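## Task

Lift each bottle bearing a green label from the tray and set it upright in a free crate slot. Every other bottle has to remain upright in its original place, whether on the tray or in the crate. Tilting or shifting the crate or the tray counts as failure. Nothing counts as finished if it stays in place only because the robot holds it. Anything the robot is touching at the end must not settle more than about a fingernail's thickness once released, or the task fails.

## Robot and tools

Robot: a single seven-joint Kinova Gen3 arm carrying a two-finger parallel gripper (kinova_gen3_grip50). Joints from base outward: waist, shoulder, upper arm roll, elbow, forearm roll, wrist pitch, wrist roll. Ranges (rad): waist, upper arm roll, forearm roll and wrist roll -6.283 to 6.283; shoulder -2.250 to 2.250; elbow -2.580 to 2.580; wrist pitch -2.100 to 2.100. The base may sit slightly tilted on the table.

Scene frame: origin on the table surface under the base, +z up, +y to the left when facing along +x. Results report end_effector_position (metres) and end_effector_quat_wxyz in this frame; the reported hand position can be off, more so at long reach. end_effector_position is the point midway between the finger pads; fingertips extend 17.5 mm past it. Gripper axes: fingers point along its +z, close and open along its x. A pure rotation pivots about that pad point, which lies 25 mm toward the gripper's -y from the last joint's axis.

A row is 9 numbers, each in [-1, 1], in this order: dx, dy, dz, rx, ry, rz, position, force_limit, speed. The first six are an offset, not a pose: a displacement of the gripper expressed in the gripper's own axes, measured from the pose it had when the action began (for a call's first action, the last pose reported in this scene). Scale: 1.0 equals 0.6 m for dx, dy, dz and 180 degrees for the rotation; rx, ry, rz form one rotation vector. position is absolute: +1 opens to 50 mm, about -0.65 brings the pads together, -1 closes until an object blocks the fingers. force_limit sets per-pad force: about 20 N at -1, 102 N at 0, 185 N at +1 (actual grip may exceed this by roughly 17 %). speed sets finger gap rate: 20 mm/s at -1, 85 at 0, 150 at +1. Optionally 7 more numbers in [0, 1] can follow: per-joint stiffness multipliers in Joint positions order, persisting until changed; low values may keep small moves from starting.

execute_actions(actions): a list of actions; each action is a table of up to 15 rows, one row per 1/30 s step, and a short table repeats its final row to fill 15 steps. Every row in an action is relative to that action's start pose, not to the row before. An empty list just returns state and images. Each step the commanded pose is clipped to within 70 mm and 16 degrees of the measured pose, and the controller then chases it with damped inverse kinematics, favouring position over orientation. After an action the arm advances at most to the last clipped pose, so large offsets must be continued in later actions. The elbow never reaches fully straight. The Hand target line shows the pose the controller is currently driving toward.

move(target, speed, blocking): target is one 9-number row as above, its offset taken from the pose in this scene's latest result that shows one. speed is path top speed in m/s, 0.002 to 0.5 (default 0.25); rotation is capped at twice that in rad/s. The straight path runs 0.5 to 10 s and is cut off at 10 s. Finger values are sent at the start. It does not stop for obstacles; faster moves and targets set deeper past a contact hit and press harder. The gripper may lag, stray or overshoot speed, especially near full extension. The move: line reports the ending (done, off_target, moving, held, fault) and limits (paced = pose clipped; held = a check blocked steps, after which the arm may lurch quickly), plus distance to target. blocking=false returns after 0.5 s while motion continues; until a result shows the move ended, other moves and execute_actions are refused, so use wait or stop.

wait(seconds): 0 to 10; lets time pass holding the last command, returning early if a running move finishes. stop(): brakes a running move, needing room to do so; fingers keep moving. zoom_image(camera, region): camera is cam_high, cam_low or cam_wrist (each 504x504); region [x0, y0, x1, y1] in pixels from the top-left, at most 504 by 504. read_manual(section): returns licence texts only. finished_scene(scene): pass the current scene's number once the goal holds; irreversible; the next scene's task arrives in its result.

Gripping: send position -1 and keep sending it; object_status 2 means an object stopped the closing fingers. 0 = moving, 1 = blocked while opening, 3 = reached requested position or pads met (usually nothing held). Any new position value resets status to 0 briefly. New force_limit or speed only apply after position changes by at least 0.01; to soften a grip, open first. Fingers reclose automatically if grip is lost, except after gripping at force_limit -1. Gripping an immovable off-centre object lets the grip fade. Opening in mm is about (250 - position_measured) times 0.202.

Hazards: a joint torque reaching its load limit (50.7 N m for the first four joints, 31.9 N m for the wrist three; held weight counts) freezes the arm for 10 s and drops the rest of the call. Holding loads heats motors: a MOTOR HOT warning appears at 60 °C, and at 75 °C an OVER-TEMPERATURE FAULT makes the arm sag. Pose unreachable means the clearance check (which treats the base mount as arm) altered or blocked the command. Occasional brief disturbances may tug a held item or nudge loose ones. The robot keeps its last command while you compose replies. Avoid dropping or knocking bottles over, slamming into things, shoving the tray or crate, pushing anything off the table, and leaving a bottle resting against the gripper at the end.

Each tool is called as name(argument=value, ...), one argument or row to a line, values as JSON.

## Session

execute_actions(
  actions=[],
)

Scene clock: 0.00 s.
end_effector_position=(+0.2106, +0.3719, +0.1215) position_measured=3 object_status=3 end_effector_quat_wxyz=(-0.108, -0.275, +0.910, -0.290)
Joint positions: [-1.489  1.036 -0.055  1.149  0.391  1.717  1.943]
Joint velocities: [ 0.     0.001 -0.    -0.    -0.     0.001  0.   ]
Motor temperatures (°C, as the motors report them): [38 38 34 38 44 45 47]
Hand target: +0.211, +0.372, +0.122; -0.108, -0.275, +0.910, -0.290
Joint stiffness scale: [1. 1. 1. 1. 1. 1. 1.]

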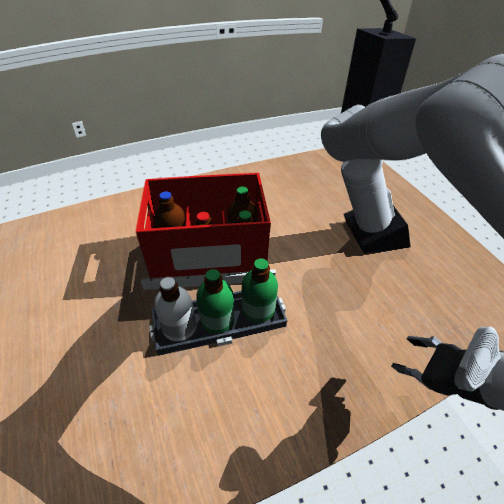

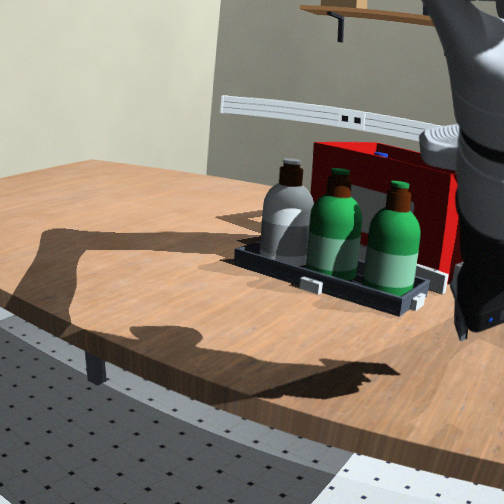

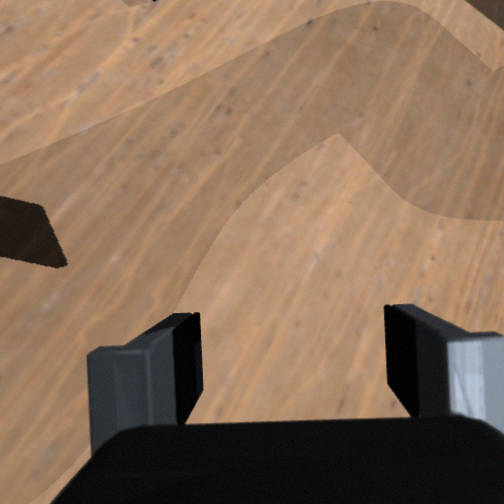

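move(
  target=[0.073,-0.502,-0.295,-0.191,-0.071,0.181,1,-0.5,0],
)

Scene clock: 2.77 s.
end_effector_position=(+0.3500, +0.2531, +0.4181) position_measured=3 object_status=3 end_effector_quat_wxyz=(-0.005, -0.004, +1.000, +0.001)
Joint positions: [-1.542  0.095 -0.049  1.35   0.458  1.788  1.642]
Joint velocities: [-0.008 -0.003  0.    -0.    -0.     0.     0.001]
Motor temperatures (°C, as the motors report them): [38 39 34 38 44 45 47]
Hand target: +0.351, +0.252, +0.420; -0.002, +0.001, +1.000, +0.001
Off the commanded pose: 0.004 m, 1 deg.
Joint stiffness scale: [1. 1. 1. 1. 1. 1. 1.]
move: off_target

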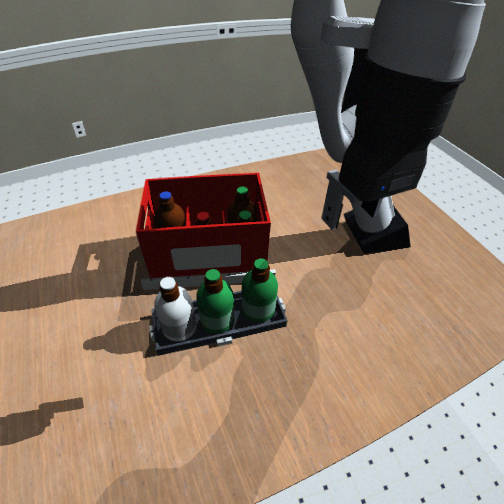

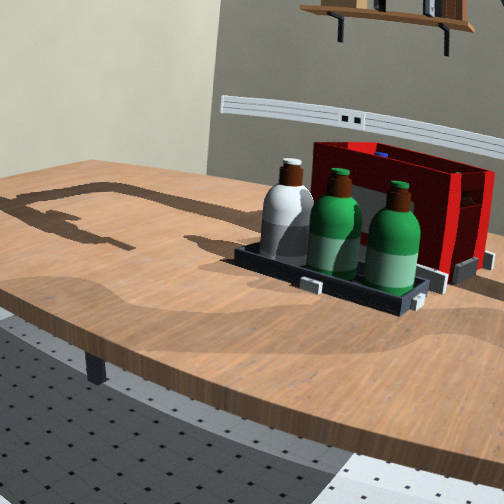

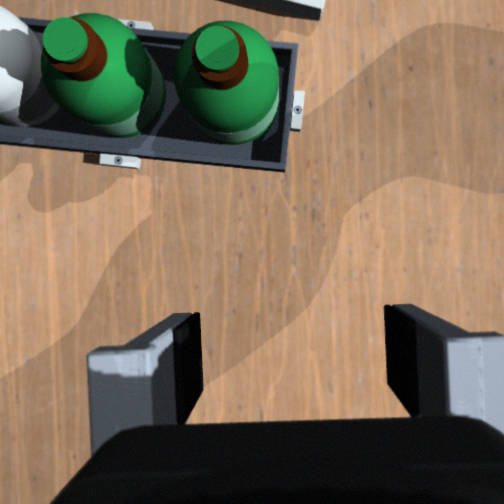

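move(
  target=[-0.1,-0.35,0,0,0,0,1,-0.5,0],
)

Scene clock: 4.33 s.
end_effector_position=(+0.4100, +0.0484, +0.4169) position_measured=3 object_status=3 end_effector_quat_wxyz=(-0.007, -0.004, +1.000, +0.004)
Joint positions: [-1.458 -0.335  0.094  1.556  0.508  1.88   1.953]
Joint velocities: [ 0.    -0.009 -0.    -0.    -0.    -0.     0.001]
Motor temperatures (°C, as the motors report them): [38 39 34 38 44 45 47]
Hand target: +0.412, +0.044, +0.417; -0.006, -0.005, +1.000, +0.001
Off the commanded pose: 0.005 m, 0 deg.
Joint stiffness scale: [1. 1. 1. 1. 1. 1. 1.]
move: off_target

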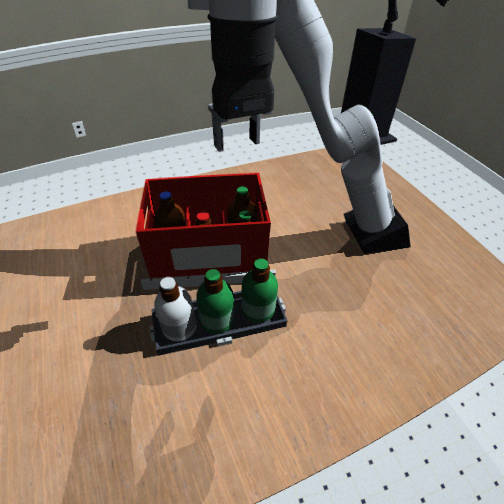

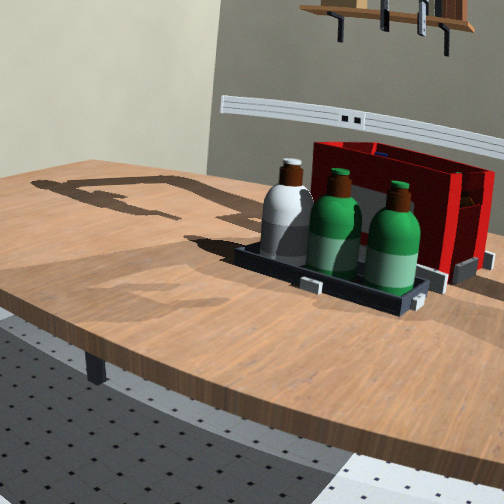

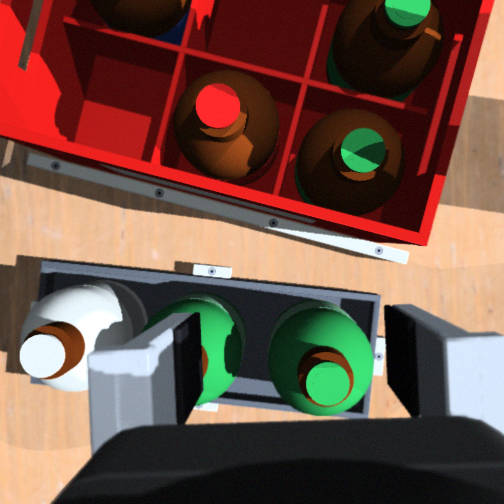

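move(
  target=[0.043,0.095,0.3,0,0,0,1,-0.5,0],
)

Scene clock: 6.30 s.
end_effector_position=(+0.3798, +0.1072, +0.2398) position_measured=3 object_status=3 end_effector_quat_wxyz=(-0.009, -0.008, +1.000, +0.006)
Joint positions: [-1.448 -0.215  0.275  2.043  0.523  1.255  1.834]
Joint velocities: [ 0.012  0.01  -0.001  0.001 -0.    -0.003 -0.   ]
Motor temperatures (°C, as the motors report them): [38 39 34 38 44 45 47]
Hand target: +0.382, +0.106, +0.238; -0.007, -0.003, +1.000, +0.004
Off the commanded pose: 0.003 m, 1 deg.
Joint stiffness scale: [1. 1. 1. 1. 1. 1. 1.]
move: done

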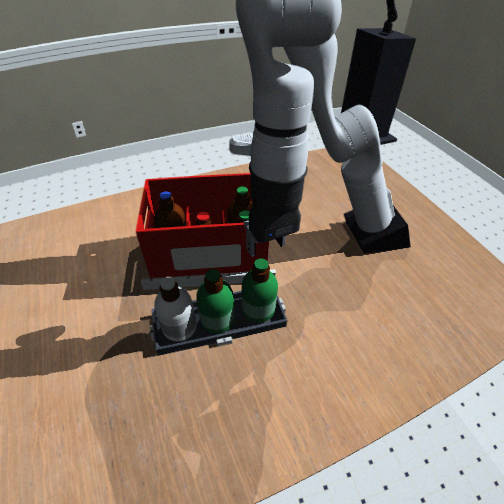

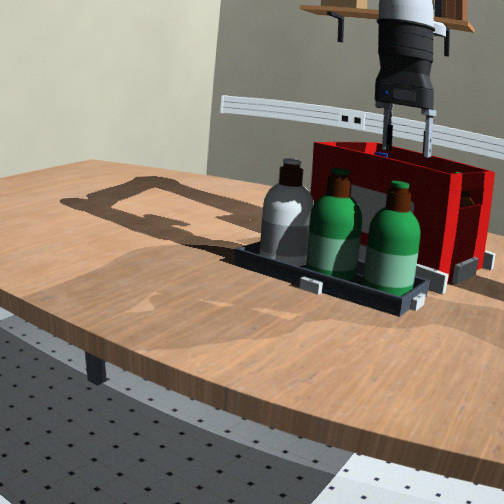

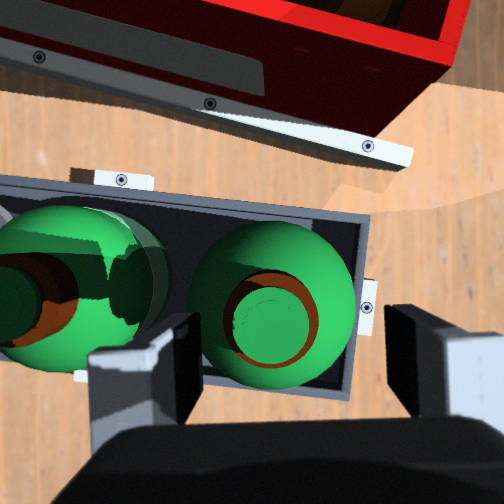

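move(
  target=[-0.013,0,0.122,0.004,-0.006,0.005,1,-0.5,0],
  speed=0.1,
)

move(
  target=[0,0,0,0,0,0,-1,-0.4,0],
)

Scene clock: 7.87 s.
end_effector_position=(+0.3852, +0.1097, +0.1686) position_measured=3 object_status=3 end_effector_quat_wxyz=(-0.001, -0.004, +1.000, +0.002)
Joint positions: [-1.399 -0.099  0.391  2.176  0.581  0.97   1.832]
Joint velocities: [ 0.011  0.01   0.     0.     0.    -0.004 -0.   ]
Motor temperatures (°C, as the motors report them): [38 39 34 38 44 45 47]
Hand target: +0.387, +0.108, +0.167; +0.000, +0.000, +1.000, -0.000
Off the commanded pose: 0.003 m, 1 deg.
Joint stiffness scale: [1. 1. 1. 1. 1. 1. 1.]
move: done

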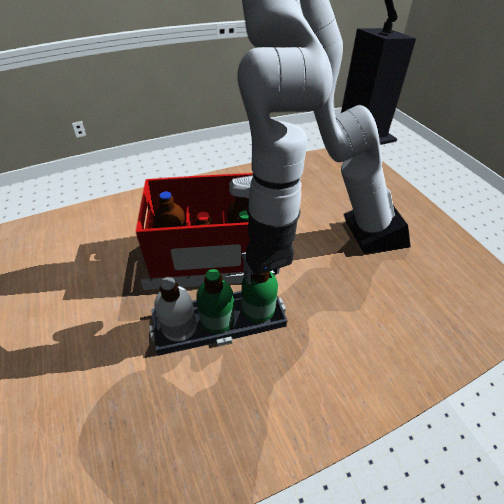

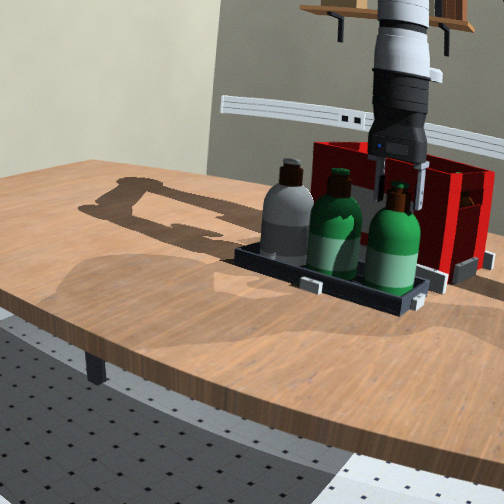

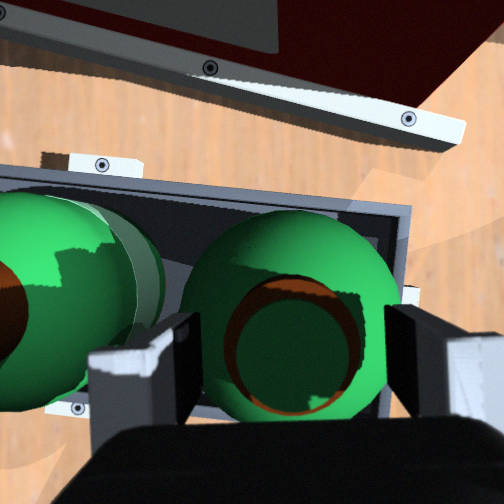

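Scene clock: 8.37 s.
end_effector_position=(+0.3852, +0.1097, +0.1686) position_measured=87 object_status=2 end_effector_quat_wxyz=(-0.001, -0.004, +1.000, +0.002)
Joint positions: [-1.399 -0.099  0.391  2.176  0.581  0.97   1.832]
Joint velocities: [ 0.001  0.     0.001 -0.     0.     0.    -0.   ]
Motor temperatures (°C, as the motors report them): [38 39 34 38 44 45 47]
Hand target: +0.385, +0.110, +0.169; -0.001, -0.004, +1.000, +0.002
Off the commanded pose: 0.000 m, 0 deg.
Joint stiffness scale: [1. 1. 1. 1. 1. 1. 1.]
move: done

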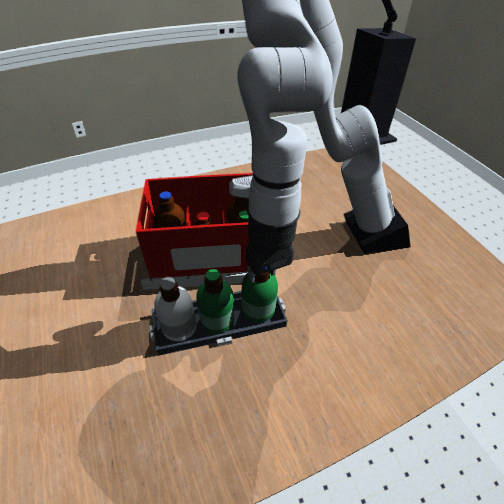

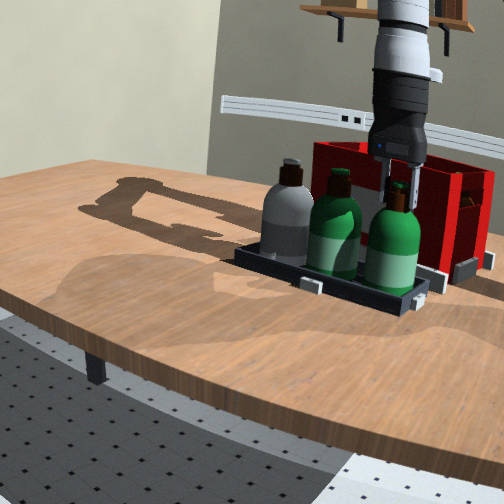

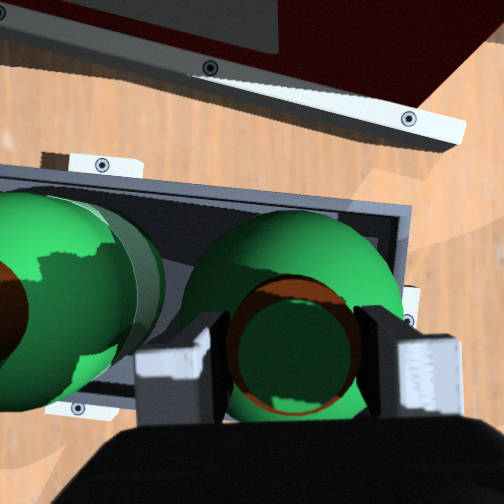

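move(
  target=[0,0,-0.36,0,0,0,-1,-0.4,0],
)

move(
  target=[-0.054,-0.43,0,0,0,0.1,-1,-0.4,0],
)

Scene clock: 10.00 s.
end_effector_position=(+0.3885, +0.1083, +0.3832) position_measured=87 object_status=2 end_effector_quat_wxyz=(+0.001, -0.008, +1.000, +0.002)
Joint positions: [-1.483 -0.242  0.064  1.659  0.489  1.73   1.818]
Joint velocities: [ 0.     0.004  0.    -0.004 -0.001  0.002  0.001]
Motor temperatures (°C, as the motors report them): [38 39 34 38 44 45 47]
Hand target: +0.385, +0.109, +0.384; -0.002, -0.005, +1.000, +0.002
Off the commanded pose: 0.003 m, 1 deg.
Joint stiffness scale: [1. 1. 1. 1. 1. 1. 1.]
move: done

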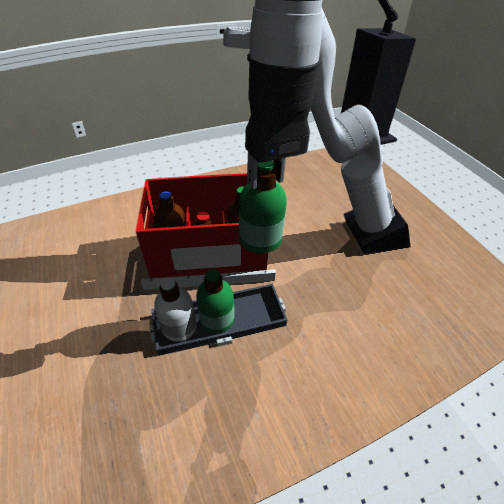

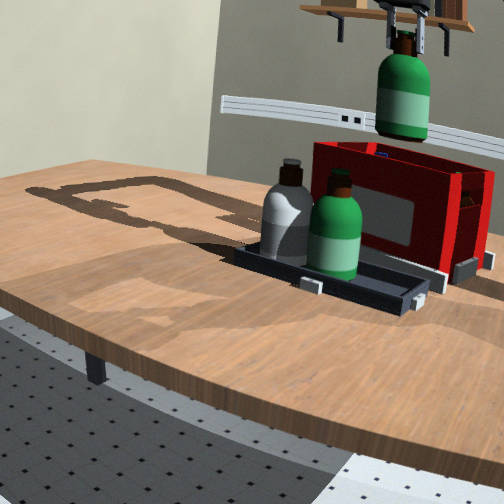

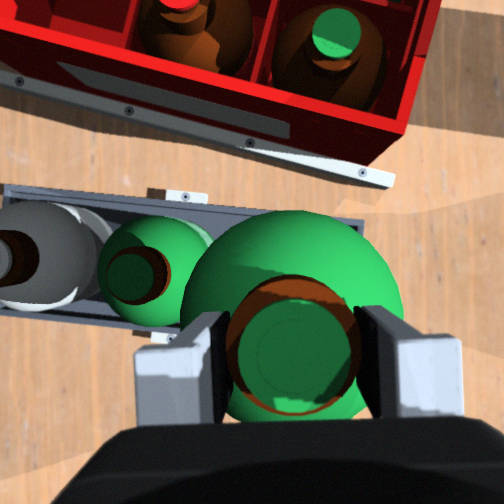

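Scene clock: 11.53 s.
end_effector_position=(+0.4250, -0.1446, +0.3818) position_measured=87 object_status=2 end_effector_quat_wxyz=(+0.001, +0.149, +0.989, +0.005)
Joint positions: [-1.387 -0.703  0.262  1.634  0.693  1.982  2.026]
Joint velocities: [ 0.    -0.009 -0.001 -0.002 -0.     0.     0.001]
Motor temperatures (°C, as the motors report them): [38 39 34 38 44 45 47]
Hand target: +0.426, -0.148, +0.382; +0.001, +0.148, +0.989, +0.004
Off the commanded pose: 0.005 m, 0 deg.
Joint stiffness scale: [1. 1. 1. 1. 1. 1. 1.]
move: off_target

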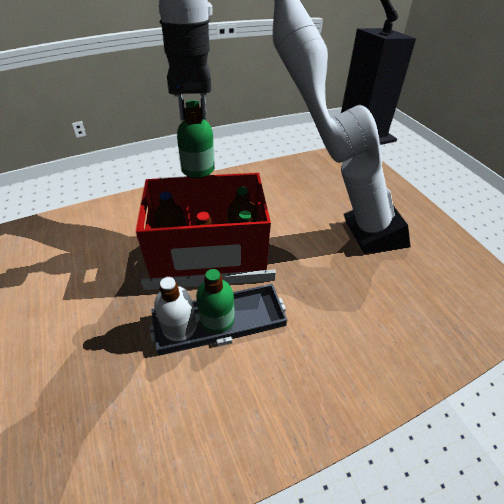

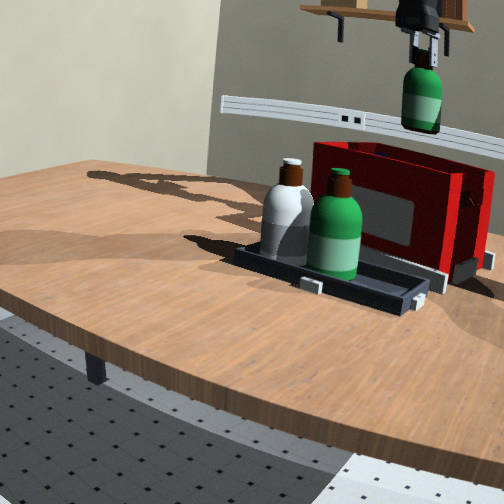

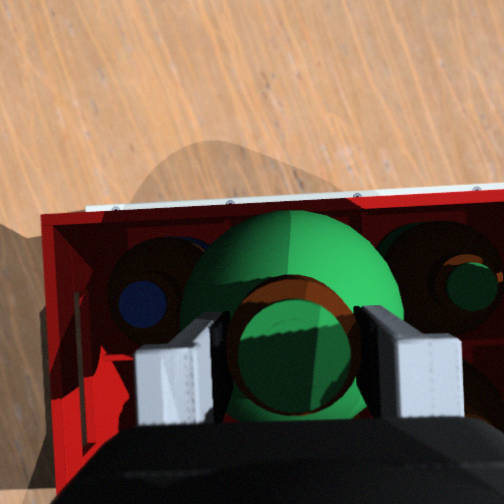

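move(
  target=[0.015,0.006,0.16,0.003,0,0,-1,-0.4,0],
  speed=0.15,
)

Scene clock: 13.10 s.
end_effector_position=(+0.4167, -0.1361, +0.2876) position_measured=87 object_status=2 end_effector_quat_wxyz=(-0.002, +0.144, +0.990, +0.001)
Joint positions: [-1.414 -0.768  0.404  1.917  0.736  1.747  1.969]
Joint velocities: [ 0.001 -0.     0.     0.002  0.    -0.006 -0.001]
Motor temperatures (°C, as the motors report them): [38 39 34 38 44 45 47]
Hand target: +0.418, -0.138, +0.286; -0.000, +0.150, +0.989, +0.001
Off the commanded pose: 0.002 m, 1 deg.
Joint stiffness scale: [1. 1. 1. 1. 1. 1. 1.]
move: done

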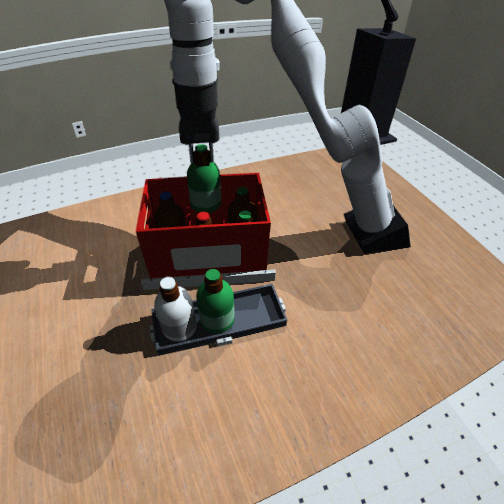

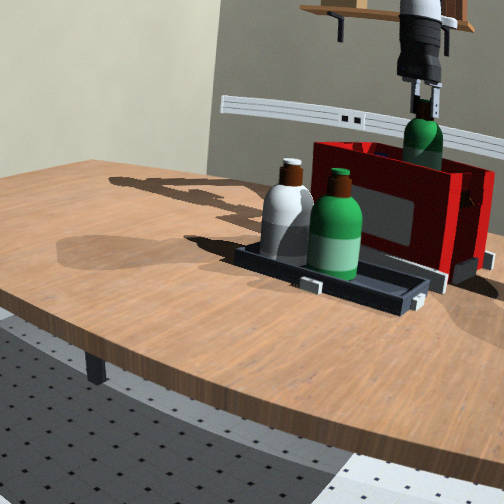

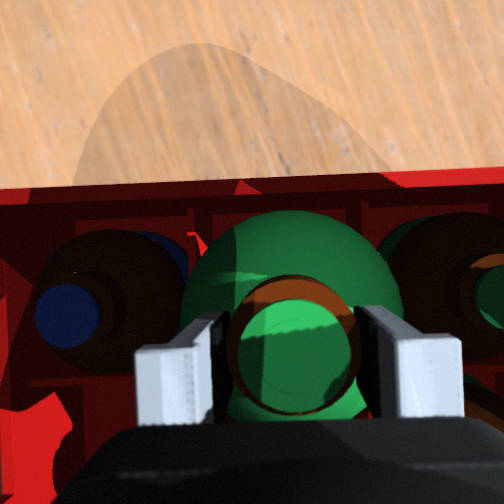

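Centered.

move(
  target=[-0.002,-0.002,0.195,0,0,0,-1,-0.4,0],
  speed=0.08,
)

Scene clock: 15.23 s.
end_effector_position=(+0.4163, -0.1373, +0.1722) position_measured=87 object_status=2 end_effector_quat_wxyz=(-0.004, +0.142, +0.990, +0.002)
Joint positions: [-1.483 -0.803  0.7    2.16   0.898  1.445  1.934]
Joint velocities: [-0.001 -0.     0.001  0.001 -0.    -0.009  0.   ]
Motor temperatures (°C, as the motors report them): [38 39 34 38 44 45 47]
Hand target: +0.417, -0.137, +0.171; -0.002, +0.144, +0.990, +0.001
Off the commanded pose: 0.002 m, 0 deg.
Joint stiffness scale: [1. 1. 1. 1. 1. 1. 1.]
move: done

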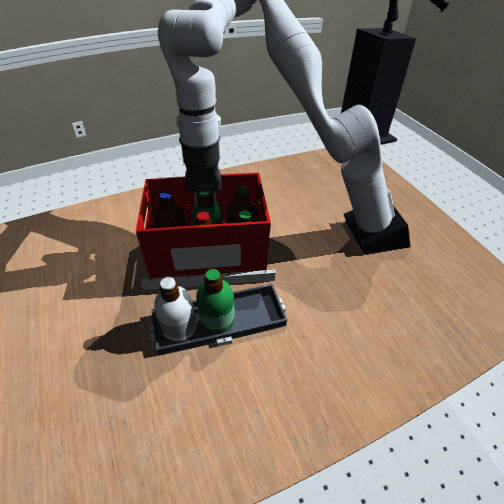

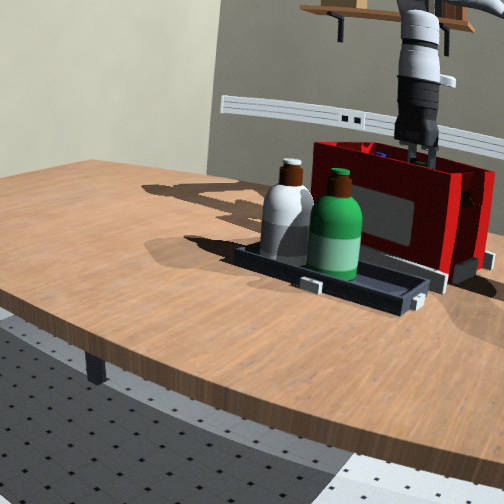

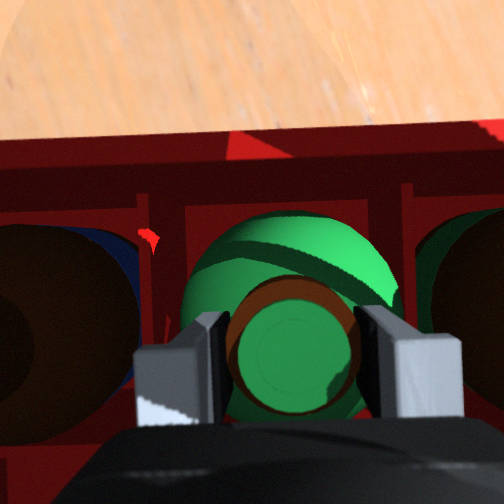

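execute_actions(
  actions=[
    [[0,0,0.007,0,0,0,-1,-0.4,0]],
    [[0,0,0,0,0,0,1,-0.4,0]],
  ],
)

move(
  target=[0,0,-0.11,0,-0.003,0,1,-0.4,0],
)

move(
  target=[0.017,0.41,0,0,0,0,1,-0.4,0],
)

Scene clock: 16.50 s.
end_effector_position=(+0.4161, -0.1370, +0.1712) position_measured=3 object_status=3 end_effector_quat_wxyz=(-0.005, +0.141, +0.990, +0.002)
Joint positions: [-1.485 -0.803  0.704  2.161  0.898  1.443  1.934]
Joint velocities: [-0.     0.001  0.001  0.     0.    -0.001  0.   ]
Motor temperatures (°C, as the motors report them): [38 39 34 38 44 45 47]
Hand target: +0.416, -0.137, +0.171; -0.005, +0.141, +0.990, +0.002
Off the commanded pose: 0.000 m, 0 deg.
Joint stiffness scale: [1. 1. 1. 1. 1. 1. 1.]

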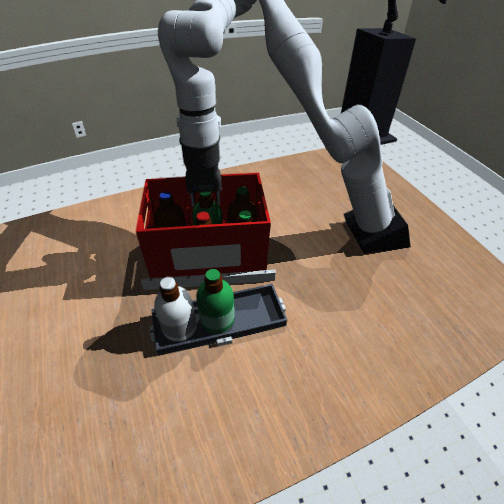

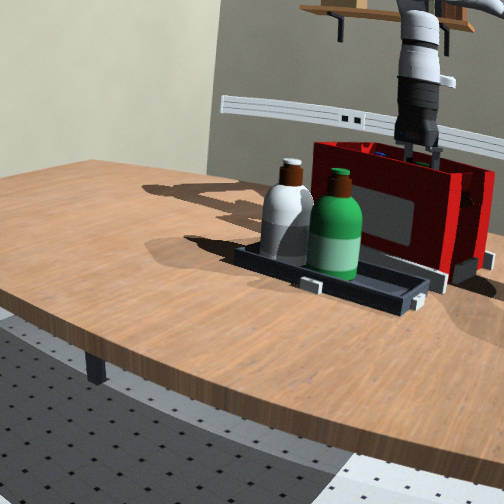

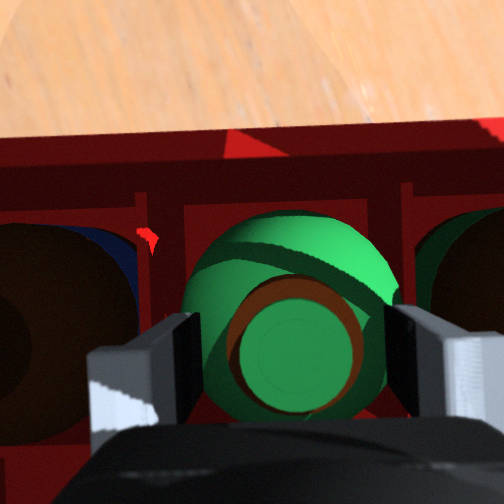

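Scene clock: 17.33 s.
end_effector_position=(+0.4177, -0.1377, +0.2354) position_measured=3 object_status=3 end_effector_quat_wxyz=(+0.002, +0.144, +0.990, +0.001)
Joint positions: [-1.427 -0.79   0.518  2.041  0.8    1.604  1.959]
Joint velocities: [ 0.    -0.    -0.002 -0.003  0.     0.008 -0.   ]
Motor temperatures (°C, as the motors report them): [38 39 34 38 44 45 47]
Hand target: +0.417, -0.137, +0.237; -0.000, +0.141, +0.990, +0.001
Off the commanded pose: 0.002 m, 0 deg.
Joint stiffness scale: [1. 1. 1. 1. 1. 1. 1.]
move: done

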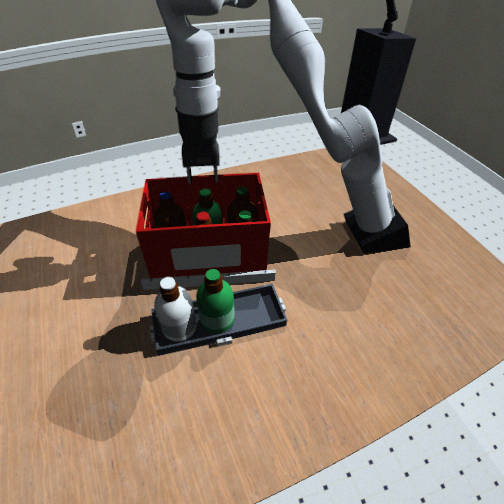

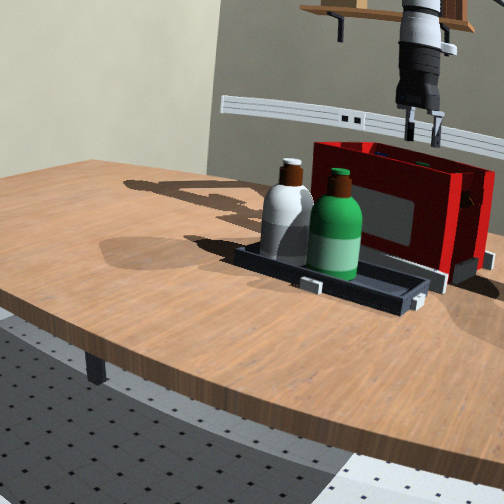

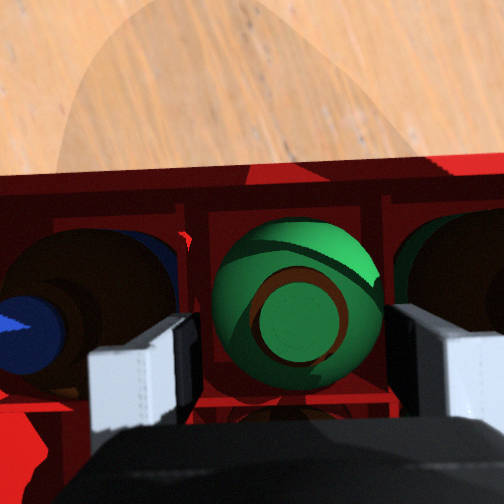

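Scene clock: 18.90 s.
end_effector_position=(+0.4772, +0.0976, +0.2363) position_measured=3 object_status=3 end_effector_quat_wxyz=(+0.004, +0.148, +0.989, -0.002)
Joint positions: [-1.703 -0.148  0.781  1.828  0.563  1.254  1.796]
Joint velocities: [-0.001  0.015  0.002 -0.002 -0.001  0.001  0.002]
Motor temperatures (°C, as the motors report them): [38 39 34 38 44 45 47]
Hand target: +0.478, +0.101, +0.236; +0.003, +0.145, +0.989, +0.000
Off the commanded pose: 0.004 m, 1 deg.
Joint stiffness scale: [1. 1. 1. 1. 1. 1. 1.]
move: off_target

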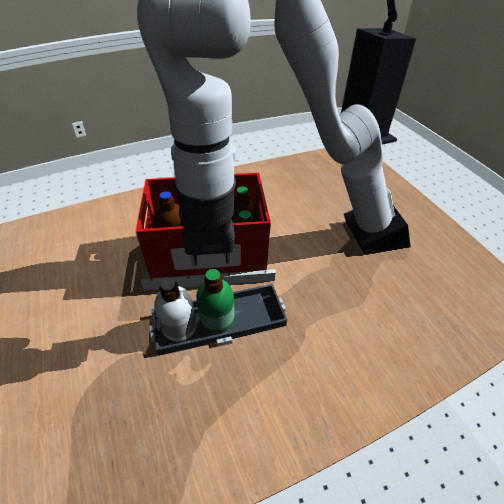

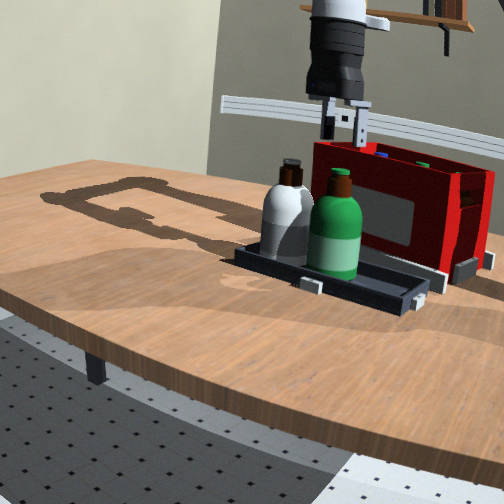

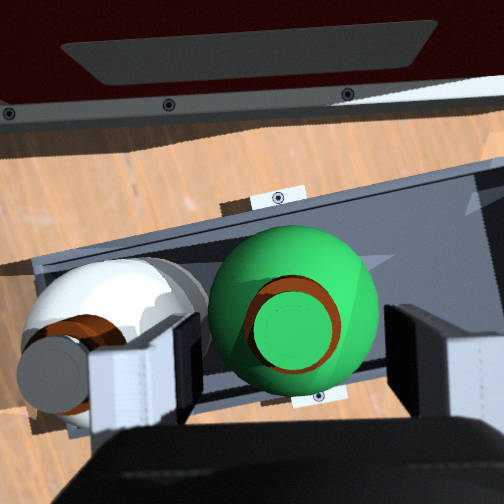

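move(
  target=[0,0.004,0.115,0,0,0,1,-0.4,0],
  speed=0.12,
)

move(
  target=[0,0,0,0,0,0,-1,-0.4,0],
)

move(
  target=[0,0,-0.35,0,0,0,-1,-0.4,0],
)

move(
  target=[-0.167,-0.258,0,0,0,0,-1,-0.4,0],
)

Scene clock: 20.23 s.
end_effector_position=(+0.4797, +0.1002, +0.1694) position_measured=3 object_status=3 end_effector_quat_wxyz=(+0.006, +0.150, +0.989, -0.001)
Joint positions: [-1.674 -0.007  0.967  1.941  0.474  0.958  1.909]
Joint velocities: [ 0.007  0.021  0.    -0.    -0.004 -0.003  0.006]
Motor temperatures (°C, as the motors report them): [38 39 34 38 44 45 47]
Hand target: +0.479, +0.099, +0.168; +0.004, +0.149, +0.989, -0.002
Off the commanded pose: 0.003 m, 0 deg.
Joint stiffness scale: [1. 1. 1. 1. 1. 1. 1.]
move: done

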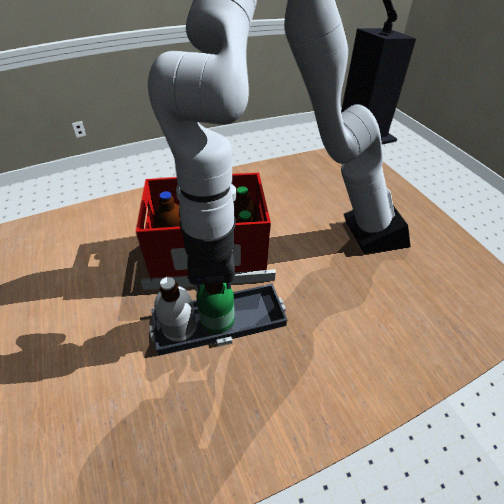

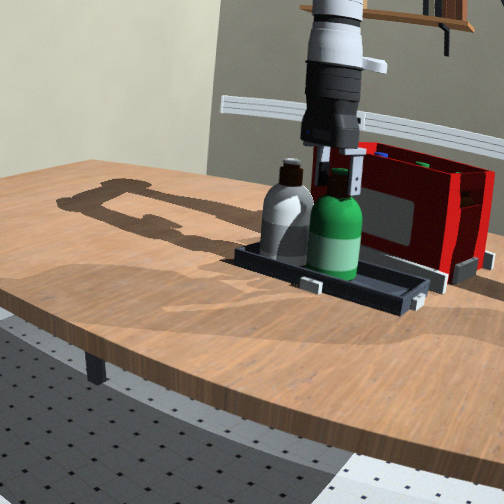

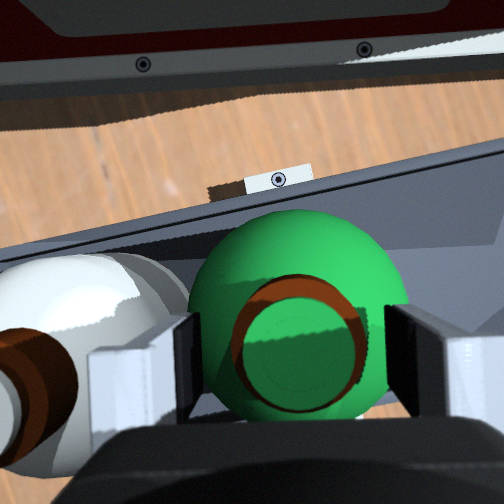

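Scene clock: 20.73 s.
end_effector_position=(+0.4797, +0.1002, +0.1694) position_measured=89 object_status=2 end_effector_quat_wxyz=(+0.006, +0.150, +0.989, -0.001)
Joint positions: [-1.674 -0.007  0.967  1.941  0.474  0.958  1.909]
Joint velocities: [-0.     0.    -0.    -0.    -0.     0.001 -0.001]
Motor temperatures (°C, as the motors report them): [38 39 34 38 44 45 47]
Hand target: +0.480, +0.100, +0.169; +0.006, +0.150, +0.989, -0.001
Off the commanded pose: 0.000 m, 0 deg.
Joint stiffness scale: [1. 1. 1. 1. 1. 1. 1.]
move: done

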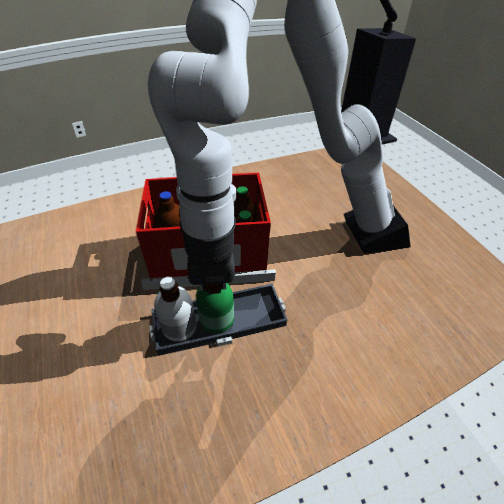

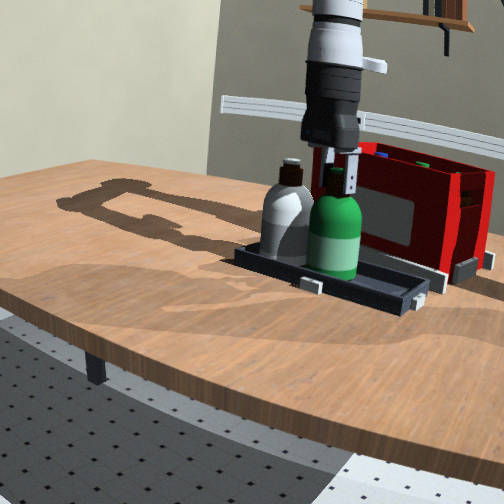

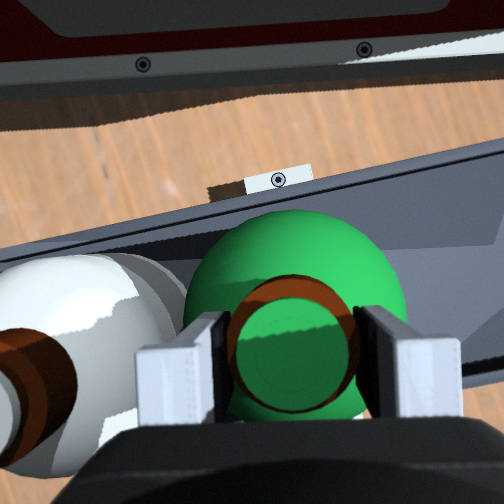

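Scene clock: 22.10 s.
end_effector_position=(+0.4759, +0.1020, +0.3777) position_measured=89 object_status=2 end_effector_quat_wxyz=(+0.002, +0.147, +0.989, +0.001)
Joint positions: [-1.762 -0.197  0.546  1.474  0.576  1.733  1.755]
Joint velocities: [-0.     0.     0.    -0.003  0.     0.001  0.001]
Motor temperatures (°C, as the motors report them): [38 39 34 38 44 45 47]
Hand target: +0.477, +0.101, +0.379; +0.005, +0.149, +0.989, -0.001
Off the commanded pose: 0.002 m, 1 deg.
Joint stiffness scale: [1. 1. 1. 1. 1. 1. 1.]
move: done

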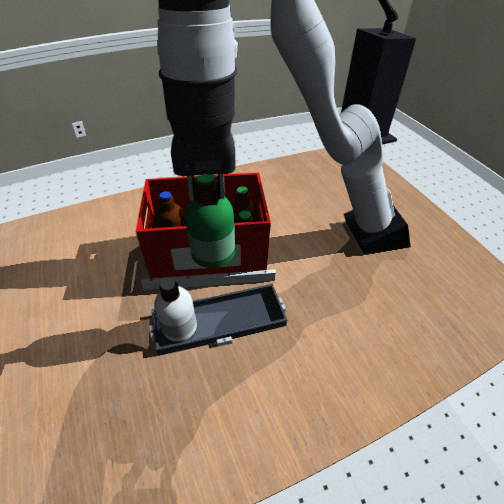

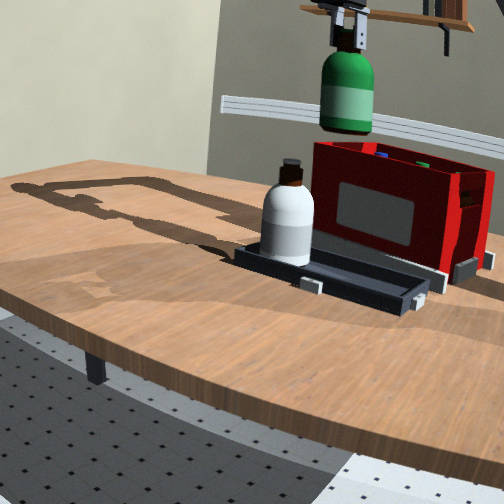

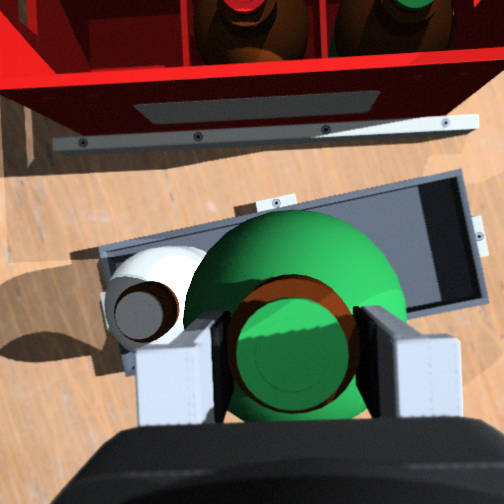

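Scene clock: 23.30 s.
end_effector_position=(+0.5266, -0.0698, +0.3779) position_measured=89 object_status=2 end_effector_quat_wxyz=(+0.003, +0.147, +0.989, +0.004)
Joint positions: [-1.687 -0.482  0.583  1.416  0.765  1.896  2.054]
Joint velocities: [-0.    -0.008 -0.    -0.004  0.     0.     0.   ]
Motor temperatures (°C, as the motors report them): [38 39 34 38 44 45 47]
Hand target: +0.527, -0.075, +0.378; +0.002, +0.147, +0.989, +0.002
Off the commanded pose: 0.005 m, 0 deg.
Joint stiffness scale: [1. 1. 1. 1. 1. 1. 1.]
move: off_target

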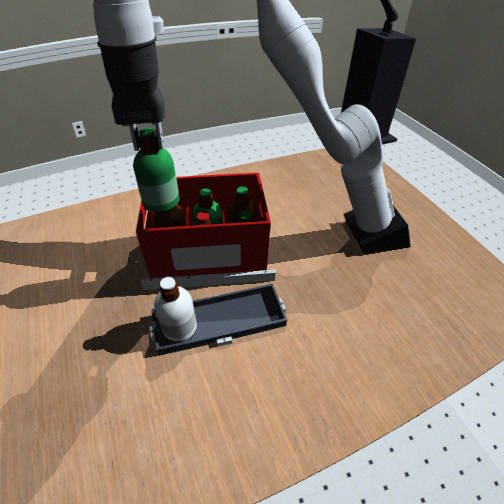

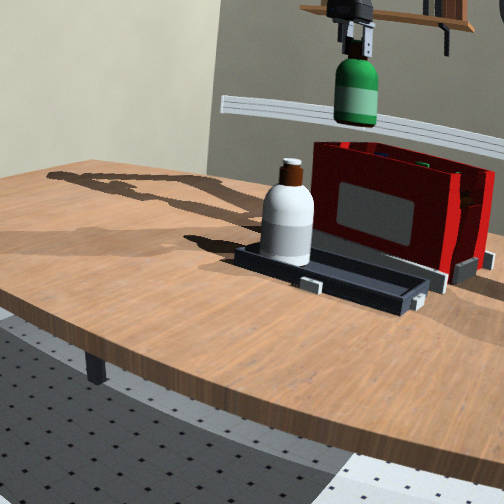

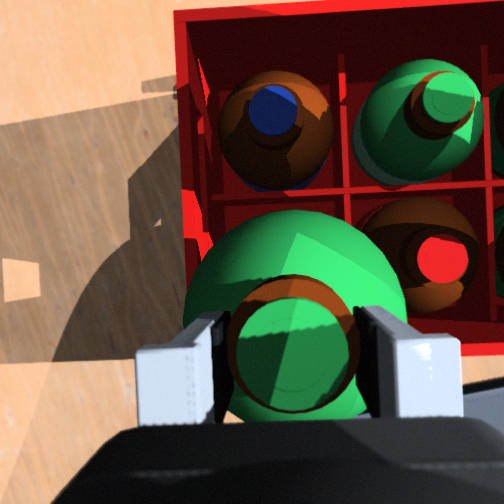

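execute_actions(
  actions=[
    [[-0.008,-0.018,0.01,0,0,0,-1,-0.4,0]],
  ],
)

move(
  target=[0,-0.003,0.14,0.002,0.002,0,-1,-0.4,0],
  speed=0.12,
)

Scene clock: 24.03 s.
end_effector_position=(+0.5264, -0.0816, +0.3712) position_measured=89 object_status=2 end_effector_quat_wxyz=(-0.000, +0.152, +0.988, +0.002)
Joint positions: [-1.684 -0.504  0.594  1.428  0.777  1.897  2.06 ]
Joint velocities: [-0.    -0.006  0.     0.    -0.     0.    -0.001]
Motor temperatures (°C, as the motors report them): [38 39 34 38 44 45 47]
Hand target: +0.528, -0.081, +0.372; +0.003, +0.147, +0.989, +0.004
Off the commanded pose: 0.002 m, 1 deg.
Joint stiffness scale: [1. 1. 1. 1. 1. 1. 1.]

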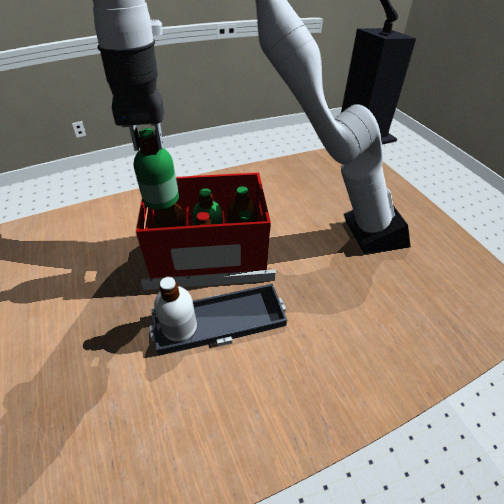

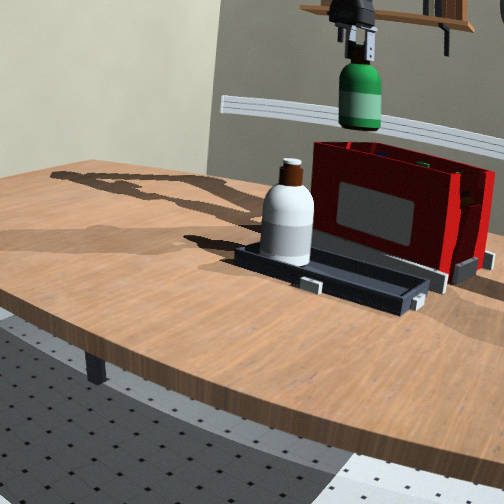

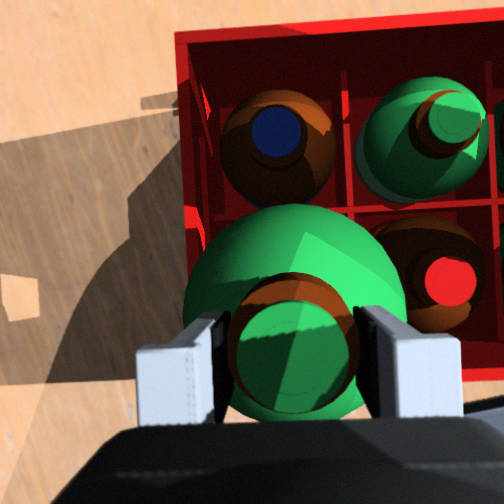

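Scene clock: 25.13 s.
end_effector_position=(+0.5251, -0.0816, +0.2891) position_measured=89 object_status=2 end_effector_quat_wxyz=(-0.005, +0.147, +0.989, +0.000)
Joint positions: [-1.7   -0.554  0.742  1.642  0.797  1.683  2.036]
Joint velocities: [-0.001 -0.001  0.001  0.002  0.    -0.006 -0.001]
Motor temperatures (°C, as the motors report them): [38 39 34 38 44 45 47]
Hand target: +0.526, -0.083, +0.287; -0.004, +0.152, +0.988, -0.001
Off the commanded pose: 0.002 m, 1 deg.
Joint stiffness scale: [1. 1. 1. 1. 1. 1. 1.]
move: done

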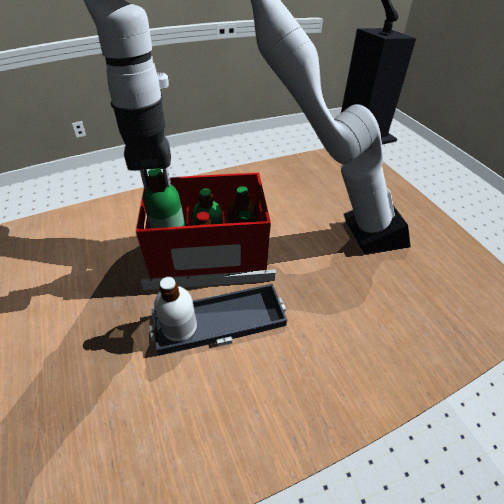

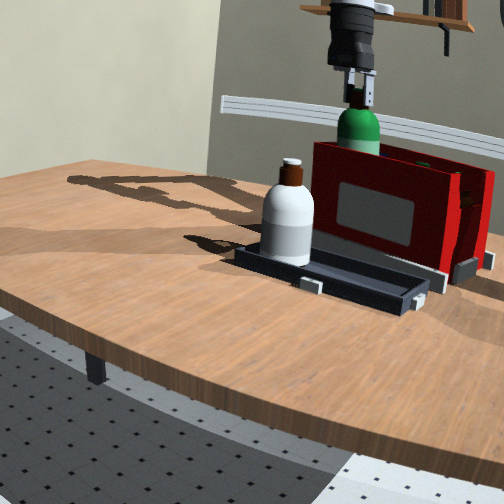

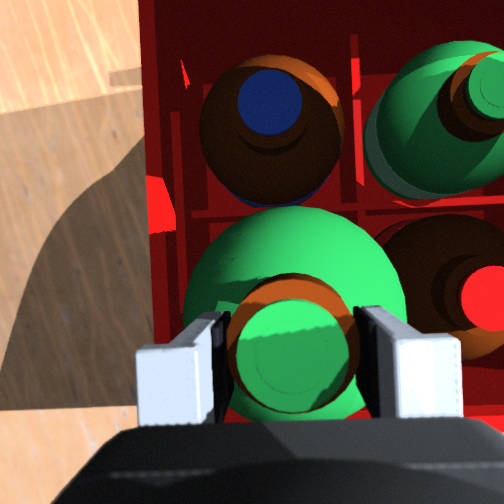

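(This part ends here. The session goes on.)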